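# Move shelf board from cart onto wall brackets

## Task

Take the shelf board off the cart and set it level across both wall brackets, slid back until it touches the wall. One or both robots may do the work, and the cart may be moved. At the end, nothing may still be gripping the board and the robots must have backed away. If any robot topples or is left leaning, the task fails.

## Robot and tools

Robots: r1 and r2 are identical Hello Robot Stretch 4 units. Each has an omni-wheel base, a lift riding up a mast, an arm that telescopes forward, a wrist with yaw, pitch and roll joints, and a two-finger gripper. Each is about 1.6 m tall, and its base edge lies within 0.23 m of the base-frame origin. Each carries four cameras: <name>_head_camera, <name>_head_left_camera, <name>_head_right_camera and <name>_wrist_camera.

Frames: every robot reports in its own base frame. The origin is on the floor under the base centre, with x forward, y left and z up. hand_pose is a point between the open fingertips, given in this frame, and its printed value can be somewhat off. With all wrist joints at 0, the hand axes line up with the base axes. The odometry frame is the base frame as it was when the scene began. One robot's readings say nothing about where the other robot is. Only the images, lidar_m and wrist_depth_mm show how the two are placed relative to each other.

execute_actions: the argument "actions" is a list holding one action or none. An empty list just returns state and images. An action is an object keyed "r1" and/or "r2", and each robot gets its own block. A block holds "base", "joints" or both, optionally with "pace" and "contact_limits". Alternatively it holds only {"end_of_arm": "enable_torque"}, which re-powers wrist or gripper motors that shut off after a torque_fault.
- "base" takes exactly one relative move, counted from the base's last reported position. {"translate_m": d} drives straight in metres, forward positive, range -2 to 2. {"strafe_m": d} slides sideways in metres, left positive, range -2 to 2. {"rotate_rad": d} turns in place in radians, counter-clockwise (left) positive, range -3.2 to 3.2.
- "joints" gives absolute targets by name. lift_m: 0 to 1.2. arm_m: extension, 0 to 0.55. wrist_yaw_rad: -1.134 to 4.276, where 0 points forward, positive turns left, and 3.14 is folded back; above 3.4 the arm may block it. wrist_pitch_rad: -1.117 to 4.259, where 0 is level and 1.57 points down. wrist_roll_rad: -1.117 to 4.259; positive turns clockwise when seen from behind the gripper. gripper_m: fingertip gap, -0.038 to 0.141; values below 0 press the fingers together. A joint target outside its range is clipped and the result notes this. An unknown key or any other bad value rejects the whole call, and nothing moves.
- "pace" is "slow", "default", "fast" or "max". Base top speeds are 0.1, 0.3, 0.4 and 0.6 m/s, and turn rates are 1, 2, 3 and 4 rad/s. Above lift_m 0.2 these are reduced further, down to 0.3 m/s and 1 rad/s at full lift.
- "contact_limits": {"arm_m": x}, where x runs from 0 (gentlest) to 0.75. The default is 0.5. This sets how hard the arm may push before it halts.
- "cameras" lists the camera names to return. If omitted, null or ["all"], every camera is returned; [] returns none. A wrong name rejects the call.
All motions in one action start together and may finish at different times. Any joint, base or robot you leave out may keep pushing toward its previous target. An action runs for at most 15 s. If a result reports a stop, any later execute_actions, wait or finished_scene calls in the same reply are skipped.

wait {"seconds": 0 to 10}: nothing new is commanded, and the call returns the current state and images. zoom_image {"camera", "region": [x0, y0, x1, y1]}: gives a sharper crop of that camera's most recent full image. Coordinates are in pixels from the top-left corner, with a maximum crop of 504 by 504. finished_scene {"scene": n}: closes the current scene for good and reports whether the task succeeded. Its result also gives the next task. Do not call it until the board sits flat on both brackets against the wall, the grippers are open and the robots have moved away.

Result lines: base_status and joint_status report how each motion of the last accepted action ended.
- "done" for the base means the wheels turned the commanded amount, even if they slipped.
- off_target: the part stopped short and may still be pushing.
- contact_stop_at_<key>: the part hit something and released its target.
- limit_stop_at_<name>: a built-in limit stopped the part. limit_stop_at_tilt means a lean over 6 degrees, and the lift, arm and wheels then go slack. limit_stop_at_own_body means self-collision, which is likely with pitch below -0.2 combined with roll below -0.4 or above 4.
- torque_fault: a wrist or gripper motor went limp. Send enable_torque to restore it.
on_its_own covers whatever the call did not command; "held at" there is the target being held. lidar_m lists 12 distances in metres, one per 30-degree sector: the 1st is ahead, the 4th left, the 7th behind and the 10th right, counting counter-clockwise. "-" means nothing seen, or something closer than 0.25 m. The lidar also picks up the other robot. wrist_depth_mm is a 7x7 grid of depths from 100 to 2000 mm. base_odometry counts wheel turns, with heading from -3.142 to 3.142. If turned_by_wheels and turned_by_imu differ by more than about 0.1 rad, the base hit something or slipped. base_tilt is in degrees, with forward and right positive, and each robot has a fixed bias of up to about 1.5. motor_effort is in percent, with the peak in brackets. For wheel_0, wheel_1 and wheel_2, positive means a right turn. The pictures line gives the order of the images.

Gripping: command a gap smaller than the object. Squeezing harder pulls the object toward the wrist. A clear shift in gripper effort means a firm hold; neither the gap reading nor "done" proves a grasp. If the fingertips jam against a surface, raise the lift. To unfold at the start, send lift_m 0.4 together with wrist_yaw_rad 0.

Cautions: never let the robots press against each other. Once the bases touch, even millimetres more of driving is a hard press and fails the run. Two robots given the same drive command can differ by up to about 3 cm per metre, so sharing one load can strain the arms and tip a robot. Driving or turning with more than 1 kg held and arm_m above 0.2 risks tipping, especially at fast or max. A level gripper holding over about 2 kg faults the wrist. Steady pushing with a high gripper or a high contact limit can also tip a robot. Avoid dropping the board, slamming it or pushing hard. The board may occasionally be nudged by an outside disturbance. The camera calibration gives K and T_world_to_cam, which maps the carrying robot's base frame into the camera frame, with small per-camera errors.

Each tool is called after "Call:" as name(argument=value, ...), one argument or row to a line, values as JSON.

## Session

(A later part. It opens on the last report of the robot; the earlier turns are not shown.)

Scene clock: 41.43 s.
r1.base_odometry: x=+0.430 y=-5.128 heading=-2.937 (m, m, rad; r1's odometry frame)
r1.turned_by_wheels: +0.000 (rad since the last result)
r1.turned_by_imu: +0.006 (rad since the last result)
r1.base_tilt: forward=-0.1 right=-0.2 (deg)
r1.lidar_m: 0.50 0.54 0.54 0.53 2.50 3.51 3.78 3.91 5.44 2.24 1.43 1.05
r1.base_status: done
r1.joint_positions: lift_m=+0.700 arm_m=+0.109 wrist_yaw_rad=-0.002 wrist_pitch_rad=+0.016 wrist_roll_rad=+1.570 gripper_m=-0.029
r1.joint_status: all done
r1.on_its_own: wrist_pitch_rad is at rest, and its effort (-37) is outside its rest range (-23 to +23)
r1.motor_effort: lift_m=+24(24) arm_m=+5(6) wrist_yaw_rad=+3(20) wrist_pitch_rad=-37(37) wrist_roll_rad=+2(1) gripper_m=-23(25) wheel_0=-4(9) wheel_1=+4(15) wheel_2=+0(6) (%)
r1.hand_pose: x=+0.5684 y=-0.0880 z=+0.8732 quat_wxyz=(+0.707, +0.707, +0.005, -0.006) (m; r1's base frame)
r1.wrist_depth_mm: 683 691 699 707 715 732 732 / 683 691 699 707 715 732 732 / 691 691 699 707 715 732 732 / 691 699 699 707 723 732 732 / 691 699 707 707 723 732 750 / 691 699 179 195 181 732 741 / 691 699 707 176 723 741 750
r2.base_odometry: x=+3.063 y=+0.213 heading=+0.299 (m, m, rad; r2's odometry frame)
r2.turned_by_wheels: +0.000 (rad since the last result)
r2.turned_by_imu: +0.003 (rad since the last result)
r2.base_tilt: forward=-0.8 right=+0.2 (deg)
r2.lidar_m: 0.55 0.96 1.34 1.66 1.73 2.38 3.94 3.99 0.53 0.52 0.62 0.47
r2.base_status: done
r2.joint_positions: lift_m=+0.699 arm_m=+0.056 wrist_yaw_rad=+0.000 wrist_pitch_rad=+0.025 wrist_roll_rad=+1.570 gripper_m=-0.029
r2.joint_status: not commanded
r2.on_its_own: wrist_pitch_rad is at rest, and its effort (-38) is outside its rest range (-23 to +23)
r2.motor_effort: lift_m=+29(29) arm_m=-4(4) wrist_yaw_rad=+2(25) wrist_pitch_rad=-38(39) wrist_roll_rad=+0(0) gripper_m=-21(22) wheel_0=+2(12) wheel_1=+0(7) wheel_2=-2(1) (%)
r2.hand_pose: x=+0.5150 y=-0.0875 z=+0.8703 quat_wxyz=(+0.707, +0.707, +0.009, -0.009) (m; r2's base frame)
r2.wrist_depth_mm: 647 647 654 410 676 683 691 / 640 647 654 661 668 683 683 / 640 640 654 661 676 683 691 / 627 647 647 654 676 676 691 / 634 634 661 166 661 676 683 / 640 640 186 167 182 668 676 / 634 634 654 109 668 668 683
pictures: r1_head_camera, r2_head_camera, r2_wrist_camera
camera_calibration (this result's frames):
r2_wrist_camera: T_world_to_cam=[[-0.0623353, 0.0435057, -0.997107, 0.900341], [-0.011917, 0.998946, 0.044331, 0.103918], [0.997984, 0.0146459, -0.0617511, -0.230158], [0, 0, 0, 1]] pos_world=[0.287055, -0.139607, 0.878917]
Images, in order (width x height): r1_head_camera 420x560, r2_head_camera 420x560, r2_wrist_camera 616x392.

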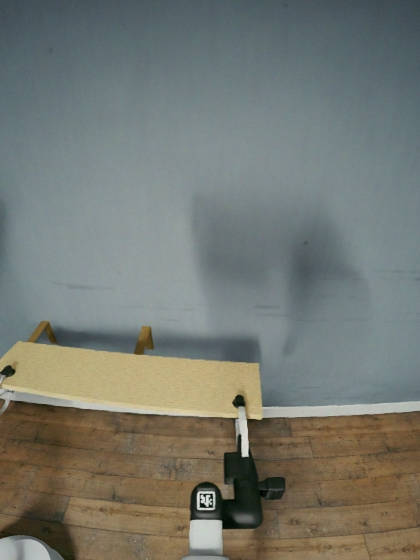

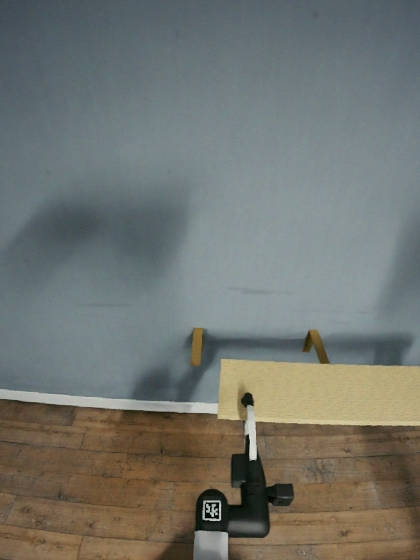

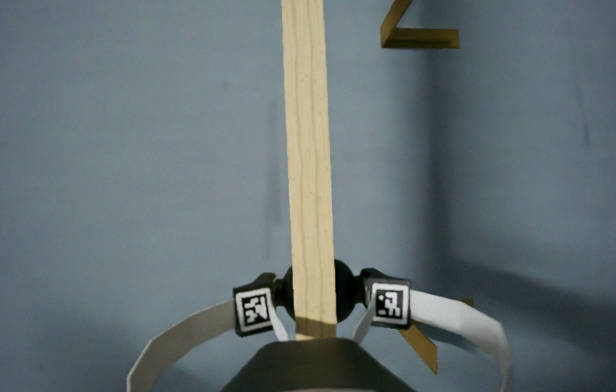

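Call:
execute_actions(
  actions=[
    {"r1":{"base":{"strafe_m":0.25},"joints":{"arm_m":0.16,"lift_m":0.62}},"r2":{"base":{"strafe_m":0.252},"joints":{"lift_m":0.62}}},
  ],
  cameras=[],
)

Call:
execute_actions(
  actions=[
    {"r1":{"base":{"translate_m":0.24}},"r2":{"base":{"translate_m":0.24}}},
  ],
  cameras=["r1_head_camera","r1_wrist_camera","r2_wrist_camera"],
)

Scene clock: 44.23 s.
r1.base_odometry: x=+0.481 y=-5.373 heading=-2.937 (m, m, rad; r1's odometry frame)
r1.turned_by_wheels: +0.000 (rad since the last result)
r1.turned_by_imu: +0.000 (rad since the last result)
r1.base_tilt: forward=+0.0 right=-0.2 (deg)
r1.lidar_m: 0.55 0.58 0.53 0.53 2.25 3.15 3.77 3.91 5.40 2.28 1.44 1.06
r1.base_status: done
r1.joint_positions: lift_m=+0.620 arm_m=+0.159 wrist_yaw_rad=-0.002 wrist_pitch_rad=+0.016 wrist_roll_rad=+1.570 gripper_m=-0.029
r1.joint_status: all done
r1.on_its_own: wrist_pitch_rad is at rest, and its effort (-38) is outside its rest range (-23 to +23)
r1.motor_effort: lift_m=+20(26) arm_m=+5(5) wrist_yaw_rad=+3(7) wrist_pitch_rad=-38(39) wrist_roll_rad=+1(3) gripper_m=-26(23) wheel_0=-5(14) wheel_1=+2(12) wheel_2=+0(2) (%)
r1.hand_pose: x=+0.6184 y=-0.0879 z=+0.7936 quat_wxyz=(+0.707, +0.707, +0.005, -0.006) (m; r1's base frame)
r1.wrist_depth_mm: 640 647 654 661 668 683 683 / 634 640 654 668 668 683 691 / 640 647 654 676 676 683 691 / 647 654 661 668 676 683 691 / 647 654 661 661 676 683 699 / 640 654 179 195 182 691 699 / 654 654 668 175 683 691 699
r2.base_odometry: x=+2.989 y=+0.454 heading=+0.299 (m, m, rad; r2's odometry frame)
r2.turned_by_wheels: +0.000 (rad since the last result)
r2.turned_by_imu: +0.001 (rad since the last result)
r2.base_tilt: forward=-0.6 right=+0.2 (deg)
r2.lidar_m: 0.52 0.97 1.32 1.41 1.48 2.01 3.93 3.98 0.54 0.51 0.65 0.47
r2.base_status: done
r2.joint_positions: lift_m=+0.620 arm_m=+0.056 wrist_yaw_rad=+0.001 wrist_pitch_rad=+0.025 wrist_roll_rad=+1.570 gripper_m=-0.029
r2.joint_status: all done
r2.on_its_own: wrist_pitch_rad is at rest, and its effort (-41) is outside its rest range (-23 to +23)
r2.motor_effort: lift_m=+19(28) arm_m=-4(4) wrist_yaw_rad=-3(10) wrist_pitch_rad=-41(40) wrist_roll_rad=-1(0) gripper_m=-22(22) wheel_0=+2(7) wheel_1=-1(8) wheel_2=-1(1) (%)
r2.hand_pose: x=+0.5152 y=-0.0870 z=+0.7910 quat_wxyz=(+0.707, +0.707, +0.009, -0.009) (m; r2's base frame)
r2.wrist_depth_mm: 634 640 647 413 661 676 683 / 640 647 654 668 661 668 683 / 640 647 647 647 668 676 683 / 640 640 654 654 668 683 676 / 634 640 647 167 661 676 683 / 627 634 186 167 182 668 676 / 634 647 647 109 661 668 683
pictures: none
No camera images: the call's "cameras" was empty. Leave "cameras" out to get every camera's image.

Scene clock: 46.47 s.
r1.base_odometry: x=+0.246 y=-5.422 heading=-2.937 (m, m, rad; r1's odometry frame)
r1.turned_by_wheels: +0.000 (rad since the last result)
r1.turned_by_imu: -0.002 (rad since the last result)
r1.base_tilt: forward=+0.0 right=-0.2 (deg)
r1.lidar_m: 0.55 0.58 0.54 0.52 2.25 3.11 4.04 4.16 5.76 2.23 1.10 0.82
r1.base_status: done
r1.joint_positions: lift_m=+0.620 arm_m=+0.159 wrist_yaw_rad=-0.006 wrist_pitch_rad=+0.016 wrist_roll_rad=+1.570 gripper_m=-0.029
r1.joint_status: not commanded
r1.on_its_own: wrist_yaw_rad is at rest, and its effort (+16) is outside its rest range (-13 to +13); wrist_pitch_rad is at rest, and its effort (-36) is outside its rest range (-23 to +23)
r1.motor_effort: lift_m=+20(20) arm_m=+5(5) wrist_yaw_rad=+16(16) wrist_pitch_rad=-36(37) wrist_roll_rad=+2(0) gripper_m=-24(24) wheel_0=+0(7) wheel_1=+3(9) wheel_2=-5(10) (%)
r1.hand_pose: x=+0.6180 y=-0.0892 z=+0.7936 quat_wxyz=(+0.707, +0.707, +0.003, -0.008) (m; r1's base frame)
r1.wrist_depth_mm: 407 410 415 424 427 436 439 / 410 413 418 424 427 433 442 / 410 413 421 424 430 436 442 / 407 413 418 424 430 436 439 / 410 415 418 421 430 436 442 / 410 415 179 195 182 439 442 / 410 413 421 175 421 433 442
r2.base_odometry: x=+3.218 y=+0.524 heading=+0.300 (m, m, rad; r2's odometry frame)
r2.turned_by_wheels: +0.001 (rad since the last result)
r2.turned_by_imu: +0.001 (rad since the last result)
r2.base_tilt: forward=-0.7 right=+0.2 (deg)
r2.lidar_m: 0.50 0.72 1.00 1.42 1.47 2.02 4.21 4.22 0.55 0.52 0.64 0.46
r2.base_status: done
r2.joint_positions: lift_m=+0.620 arm_m=+0.056 wrist_yaw_rad=+0.006 wrist_pitch_rad=+0.025 wrist_roll_rad=+1.570 gripper_m=-0.029
r2.joint_status: not commanded
r2.on_its_own: wrist_yaw_rad is at rest, and its effort (-16) is outside its rest range (-13 to +13); wrist_pitch_rad is at rest, and its effort (-40) is outside its rest range (-23 to +23)
r2.motor_effort: lift_m=+19(19) arm_m=-4(4) wrist_yaw_rad=-16(15) wrist_pitch_rad=-40(39) wrist_roll_rad=+0(0) gripper_m=-22(22) wheel_0=+4(9) wheel_1=+2(5) wheel_2=+3(11) (%)
r2.hand_pose: x=+0.5155 y=-0.0857 z=+0.7910 quat_wxyz=(+0.707, +0.707, +0.011, -0.007) (m; r2's base frame)
r2.wrist_depth_mm: 402 402 407 289 421 427 427 / 397 404 413 413 418 427 430 / 402 404 410 410 382 427 430 / 404 407 410 413 421 427 433 / 399 404 413 167 421 427 430 / 404 407 186 167 182 424 430 / 402 402 410 110 421 427 433
pictures: r1_head_camera, r1_wrist_camera, r2_wrist_camera
camera_calibration (this result's frames):
r1_wrist_camera: T_world_to_cam=[[-0.0409065, -0.0442112, -0.998184, 0.804302], [0.0115104, 0.998933, -0.0447161, 0.177973], [0.999097, -0.0133187, -0.040354, -0.361727], [0, 0, 0, 1]] pos_world=[0.392253, -0.147042, 0.796202]
r2_wrist_camera: T_world_to_cam=[[-0.0628007, 0.0431276, -0.997094, 0.821426], [-0.017937, 0.998856, 0.0443336, 0.108793], [0.997865, 0.020669, -0.0619552, -0.234857], [0, 0, 0, 1]] pos_world=[0.287893, -0.13924, 0.799665]
Images, in order (width x height): r1_head_camera 420x560, r1_wrist_camera 616x392, r2_wrist_camera 616x392.

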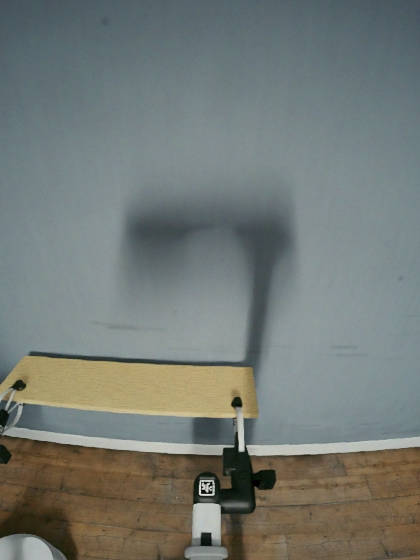

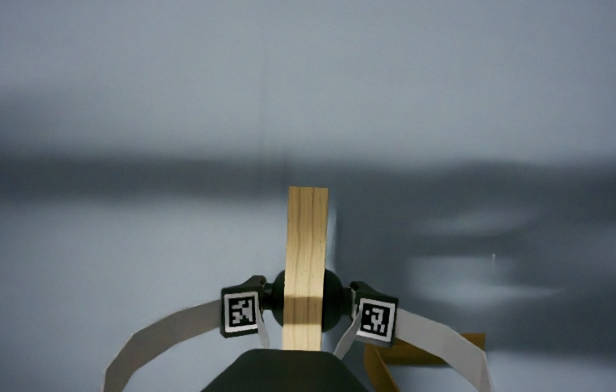

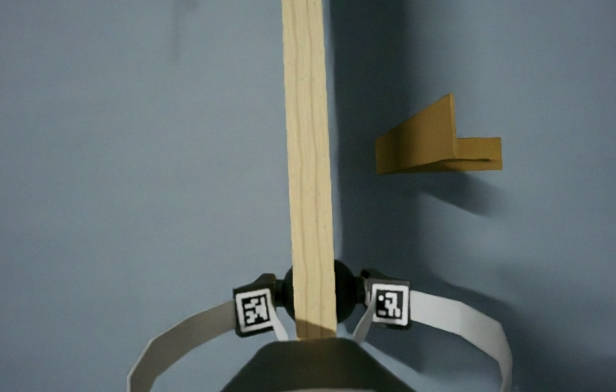

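Call:
execute_actions(
  actions=[
    {"r1":{"joints":{"lift_m":0.538,"arm_m":0.195},"contact_limits":{"arm_m":0.15},"pace":"slow"},"r2":{"base":{"strafe_m":0.005},"joints":{"lift_m":0.539,"arm_m":0.092},"contact_limits":{"arm_m":0.15},"pace":"slow"}},
  ],
  cameras=["r1_head_camera","r2_wrist_camera"],
)

Scene clock: 48.40 s.
r1.base_odometry: x=+0.246 y=-5.422 heading=-2.937 (m, m, rad; r1's odometry frame)
r1.turned_by_wheels: +0.000 (rad since the last result)
r1.turned_by_imu: +0.000 (rad since the last result)
r1.base_tilt: forward=+0.0 right=-0.3 (deg)
r1.lidar_m: 0.59 0.63 0.53 0.52 2.23 3.11 4.02 4.15 5.73 2.24 1.10 0.82
r1.base_status: not commanded
r1.joint_positions: lift_m=+0.538 arm_m=+0.194 wrist_yaw_rad=-0.004 wrist_pitch_rad=+0.009 wrist_roll_rad=+1.570 gripper_m=-0.029
r1.joint_status: all done
r1.motor_effort: lift_m=+18(20) arm_m=+5(6) wrist_yaw_rad=+8(16) wrist_pitch_rad=-16(37) wrist_roll_rad=+2(2) gripper_m=-26(26) wheel_0=+0(0) wheel_1=+4(3) wheel_2=-4(4) (%)
r1.contact_limits: arm_m 0.15
r1.hand_pose: x=+0.6532 y=-0.0885 z=+0.7138 quat_wxyz=(+0.707, +0.707, +0.002, -0.004) (m; r1's base frame)
r1.wrist_depth_mm: 373 379 382 387 389 394 397 / 375 377 382 387 389 394 397 / 377 379 384 387 392 397 399 / 377 379 384 387 392 394 399 / 377 382 387 387 394 397 402 / 379 382 179 185 183 399 402 / 379 382 384 175 389 399 402
r2.base_odometry: x=+3.217 y=+0.529 heading=+0.300 (m, m, rad; r2's odometry frame)
r2.turned_by_wheels: +0.000 (rad since the last result)
r2.turned_by_imu: +0.000 (rad since the last result)
r2.base_tilt: forward=-0.7 right=+0.2 (deg)
r2.lidar_m: 0.46 0.73 0.97 1.42 1.48 2.01 4.19 4.22 0.52 0.52 0.71 0.51
r2.base_status: done
r2.joint_positions: lift_m=+0.539 arm_m=+0.091 wrist_yaw_rad=+0.003 wrist_pitch_rad=+0.018 wrist_roll_rad=+1.570 gripper_m=-0.029
r2.joint_status: all done
r2.motor_effort: lift_m=+17(19) arm_m=+5(5) wrist_yaw_rad=-7(17) wrist_pitch_rad=-18(39) wrist_roll_rad=+0(0) gripper_m=-21(22) wheel_0=+1(2) wheel_1=+2(7) wheel_2=+2(4) (%)
r2.contact_limits: arm_m 0.15
r2.hand_pose: x=+0.5508 y=-0.0866 z=+0.7123 quat_wxyz=(+0.707, +0.707, +0.008, -0.005) (m; r2's base frame)
r2.wrist_depth_mm: 368 373 375 377 387 389 389 / 368 375 375 214 384 389 394 / 368 373 375 167 384 389 392 / 368 373 377 379 384 389 392 / 368 370 377 379 384 387 392 / 370 375 184 198 181 387 392 / 368 370 375 110 384 387 389
pictures: r1_head_camera, r2_wrist_camera
camera_calibration (this result's frames):
r2_wrist_camera: T_world_to_cam=[[-0.0556108, 0.0433301, -0.997512, 0.741511], [-0.0153894, 0.998902, 0.0442485, 0.112403], [0.998334, 0.0178118, -0.054883, -0.280409], [0, 0, 0, 1]] pos_world=[0.322908, -0.139415, 0.719303]
Images, in order (width x height): r1_head_camera 420x560, r2_wrist_camera 616x392.

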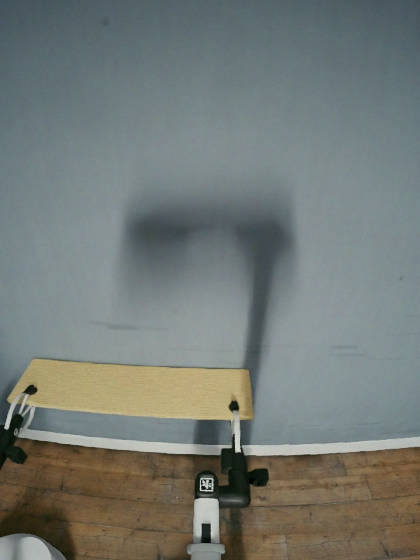

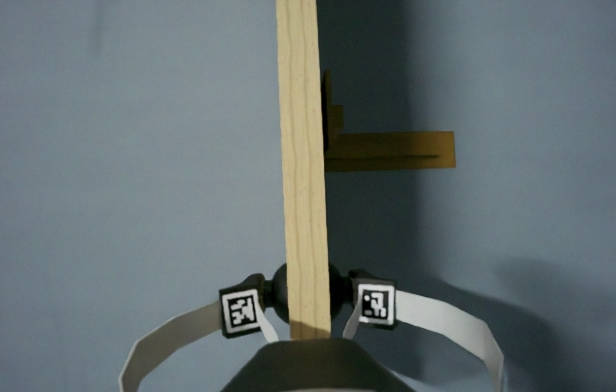

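Call:
execute_actions(
  actions=[
    {"r1":{"joints":{"lift_m":0.533,"arm_m":0.208},"contact_limits":{"arm_m":0.15},"pace":"slow"},"r2":{"joints":{"lift_m":0.534,"arm_m":0.105},"contact_limits":{"arm_m":0.15},"pace":"slow"}},
  ],
  cameras=[],
)

Call:
execute_actions(
  actions=[
    {"r1":{"joints":{"gripper_m":0.08}},"r2":{"joints":{"gripper_m":0.08}}},
  ],
  cameras=[],
)

Call:
execute_actions(
  actions=[
    {"r1":{"base":{"translate_m":-0.5},"joints":{"arm_m":0.01},"pace":"fast"},"r2":{"base":{"translate_m":-0.5},"joints":{"arm_m":0},"pace":"fast"}},
  ],
  cameras=["r1_head_camera"],
)

Scene clock: 50.10 s.
r1.base_odometry: x=+0.246 y=-5.422 heading=-2.937 (m, m, rad; r1's odometry frame)
r1.turned_by_wheels: +0.000 (rad since the last result)
r1.turned_by_imu: +0.000 (rad since the last result)
r1.base_tilt: forward=-0.1 right=-0.2 (deg)
r1.lidar_m: 0.59 0.64 0.54 0.52 2.24 3.12 4.03 4.14 5.75 2.21 1.11 0.83
r1.base_status: not commanded
r1.joint_positions: lift_m=+0.533 arm_m=+0.207 wrist_yaw_rad=-0.005 wrist_pitch_rad=+0.007 wrist_roll_rad=+1.570 gripper_m=-0.029
r1.joint_status: all done
r1.motor_effort: lift_m=+18(18) arm_m=+7(7) wrist_yaw_rad=+12(12) wrist_pitch_rad=-11(16) wrist_roll_rad=+2(2) gripper_m=-24(26) wheel_0=+0(0) wheel_1=+4(4) wheel_2=-5(4) (%)
r1.contact_limits: arm_m 0.15
r1.hand_pose: x=+0.6657 y=-0.0888 z=+0.7093 quat_wxyz=(+0.707, +0.707, +0.001, -0.004) (m; r1's base frame)
r1.wrist_depth_mm: 364 366 370 373 377 379 382 / 366 368 373 375 377 379 384 / 364 368 370 375 377 382 384 / 366 368 373 375 379 382 384 / 366 370 373 375 379 384 387 / 368 370 179 185 379 384 387 / 368 370 373 175 375 384 387
r2.base_odometry: x=+3.217 y=+0.529 heading=+0.300 (m, m, rad; r2's odometry frame)
r2.turned_by_wheels: +0.000 (rad since the last result)
r2.turned_by_imu: +0.000 (rad since the last result)
r2.base_tilt: forward=-0.7 right=+0.2 (deg)
r2.lidar_m: 0.59 0.71 0.95 1.42 1.49 1.98 4.21 4.23 0.55 0.51 0.71 0.55
r2.base_status: not commanded
r2.joint_positions: lift_m=+0.534 arm_m=+0.104 wrist_yaw_rad=+0.003 wrist_pitch_rad=+0.017 wrist_roll_rad=+1.570 gripper_m=-0.029
r2.joint_status: all done
r2.motor_effort: lift_m=+16(16) arm_m=+5(5) wrist_yaw_rad=-8(8) wrist_pitch_rad=-15(19) wrist_roll_rad=-1(1) gripper_m=-21(21) wheel_0=+1(1) wheel_1=+2(1) wheel_2=+2(2) (%)
r2.contact_limits: arm_m 0.15
r2.hand_pose: x=+0.5638 y=-0.0866 z=+0.7077 quat_wxyz=(+0.707, +0.707, +0.007, -0.005) (m; r2's base frame)
r2.wrist_depth_mm: 357 359 364 364 368 373 377 / 357 362 364 168 370 373 377 / 357 359 362 167 368 375 377 / 357 359 364 167 368 375 375 / 355 362 362 216 373 373 377 / 357 359 182 197 185 370 377 / 355 355 364 110 370 373 377
pictures: none
No camera images: the call's "cameras" was empty. Leave "cameras" out to get every camera's image.

Scene clock: 51.90 s.
r1.base_odometry: x=+0.246 y=-5.422 heading=-2.937 (m, m, rad; r1's odometry frame)
r1.turned_by_wheels: +0.000 (rad since the last result)
r1.turned_by_imu: +0.000 (rad since the last result)
r1.base_tilt: forward=+0.0 right=-0.2 (deg)
r1.lidar_m: 0.59 0.65 0.54 0.52 2.24 3.12 4.05 4.16 5.76 2.23 1.12 0.84
r1.base_status: not commanded
r1.joint_positions: lift_m=+0.533 arm_m=+0.207 wrist_yaw_rad=+0.000 wrist_pitch_rad=+0.006 wrist_roll_rad=+1.570 gripper_m=+0.080
r1.joint_status: all done
r1.motor_effort: lift_m=+18(18) arm_m=+5(7) wrist_yaw_rad=-1(21) wrist_pitch_rad=-7(11) wrist_roll_rad=+2(2) gripper_m=-4(24) wheel_0=+0(0) wheel_1=+4(3) wheel_2=-4(4) (%)
r1.hand_pose: x=+0.6665 y=-0.0875 z=+0.7097 quat_wxyz=(+0.708, +0.707, +0.002, -0.002) (m; r1's base frame)
r1.wrist_depth_mm: 362 364 368 370 373 377 377 / 364 366 368 370 373 377 382 / 364 366 370 373 375 379 382 / 366 370 370 373 377 379 384 / 366 368 370 373 377 382 384 / 366 370 211 174 198 382 387 / 368 370 373 153 379 382 387
r2.base_odometry: x=+3.217 y=+0.529 heading=+0.300 (m, m, rad; r2's odometry frame)
r2.turned_by_wheels: +0.000 (rad since the last result)
r2.turned_by_imu: +0.000 (rad since the last result)
r2.base_tilt: forward=-0.6 right=+0.2 (deg)
r2.lidar_m: 0.56 0.71 1.01 1.42 1.49 2.01 4.18 4.21 0.54 0.52 0.71 0.51
r2.base_status: not commanded
r2.joint_positions: lift_m=+0.534 arm_m=+0.104 wrist_yaw_rad=+0.000 wrist_pitch_rad=+0.015 wrist_roll_rad=+1.570 gripper_m=+0.080
r2.joint_status: all done
r2.motor_effort: lift_m=+16(16) arm_m=+5(5) wrist_yaw_rad=+2(7) wrist_pitch_rad=-9(16) wrist_roll_rad=+0(1) gripper_m=-2(22) wheel_0=+3(4) wheel_1=+1(1) wheel_2=-2(2) (%)
r2.hand_pose: x=+0.5635 y=-0.0875 z=+0.7083 quat_wxyz=(+0.707, +0.707, +0.005, -0.005) (m; r2's base frame)
r2.wrist_depth_mm: 362 364 366 368 370 373 377 / 359 364 366 169 373 373 377 / 359 362 366 190 370 375 377 / 357 362 364 368 370 373 377 / 359 364 364 366 370 375 377 / 357 359 195 168 200 370 377 / 357 359 364 110 370 370 377
pictures: none
No camera images: the call's "cameras" was empty. Leave "cameras" out to get every camera's image.

Scene clock: 54.50 s.
r1.base_odometry: x=+0.735 y=-5.320 heading=-2.938 (m, m, rad; r1's odometry frame)
r1.turned_by_wheels: -0.001 (rad since the last result)
r1.turned_by_imu: +0.001 (rad since the last result)
r1.base_tilt: forward=-0.1 right=-0.2 (deg)
r1.lidar_m: 1.10 1.14 0.54 0.53 2.26 3.14 3.49 3.63 5.04 4.68 1.80 1.34
r1.base_status: done
r1.joint_positions: lift_m=+0.533 arm_m=+0.011 wrist_yaw_rad=+0.000 wrist_pitch_rad=+0.005 wrist_roll_rad=+1.570 gripper_m=+0.080
r1.joint_status: all done
r1.motor_effort: lift_m=+18(18) arm_m=-4(5) wrist_yaw_rad=-1(3) wrist_pitch_rad=-6(7) wrist_roll_rad=+3(2) gripper_m=-2(4) wheel_0=-4(10) wheel_1=-3(11) wheel_2=-1(18) (%)
r1.hand_pose: x=+0.4702 y=-0.0875 z=+0.7098 quat_wxyz=(+0.708, +0.707, +0.002, -0.002) (m; r1's base frame)
r1.wrist_depth_mm: 1042 1060 1060 1078 1078 1098 991 / 1042 1078 1078 1078 1078 1098 1008 / 1078 1060 1078 1078 1098 1078 991 / 1060 1078 1078 1078 1098 1118 976 / 1060 1060 1078 1098 1098 1118 976 / 1078 1078 210 1078 198 1098 960 / 1078 1078 1078 153 1098 1118 931
r2.base_odometry: x=+2.739 y=+0.382 heading=+0.300 (m, m, rad; r2's odometry frame)
r2.turned_by_wheels: +0.000 (rad since the last result)
r2.turned_by_imu: +0.001 (rad since the last result)
r2.base_tilt: forward=-0.7 right=+0.2 (deg)
r2.lidar_m: 0.98 1.23 1.47 1.42 1.49 2.01 3.65 3.69 0.56 0.54 0.82 1.03
r2.base_status: done
r2.joint_positions: lift_m=+0.534 arm_m=+0.001 wrist_yaw_rad=+0.000 wrist_pitch_rad=+0.015 wrist_roll_rad=+1.570 gripper_m=+0.080
r2.joint_status: all done
r2.motor_effort: lift_m=+16(16) arm_m=-4(5) wrist_yaw_rad=+1(1) wrist_pitch_rad=-9(9) wrist_roll_rad=-1(1) gripper_m=-1(2) wheel_0=+0(7) wheel_1=+2(7) wheel_2=-1(13) (%)
r2.hand_pose: x=+0.4601 y=-0.0874 z=+0.7084 quat_wxyz=(+0.707, +0.707, +0.005, -0.005) (m; r2's base frame)
r2.wrist_depth_mm: 946 960 960 976 991 976 946 / 960 976 960 976 991 976 976 / 946 960 976 976 991 991 991 / 946 976 960 991 976 991 991 / 960 960 946 976 976 991 976 / 946 960 195 976 200 976 976 / 946 960 946 110 976 976 976
pictures: r1_head_camera
Images, in order (width x height): r1_head_camera 420x560.

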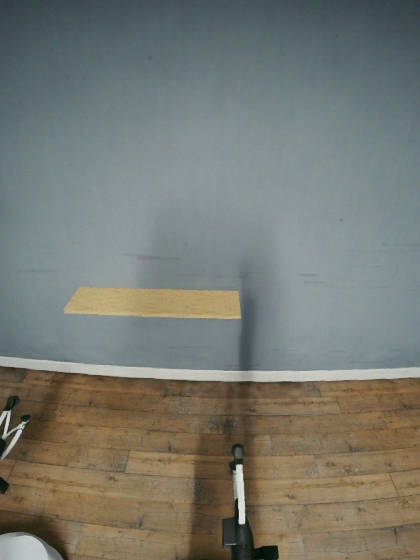

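Call:
finished_scene(
  scene=2,
)

The scene is finished: the task was done.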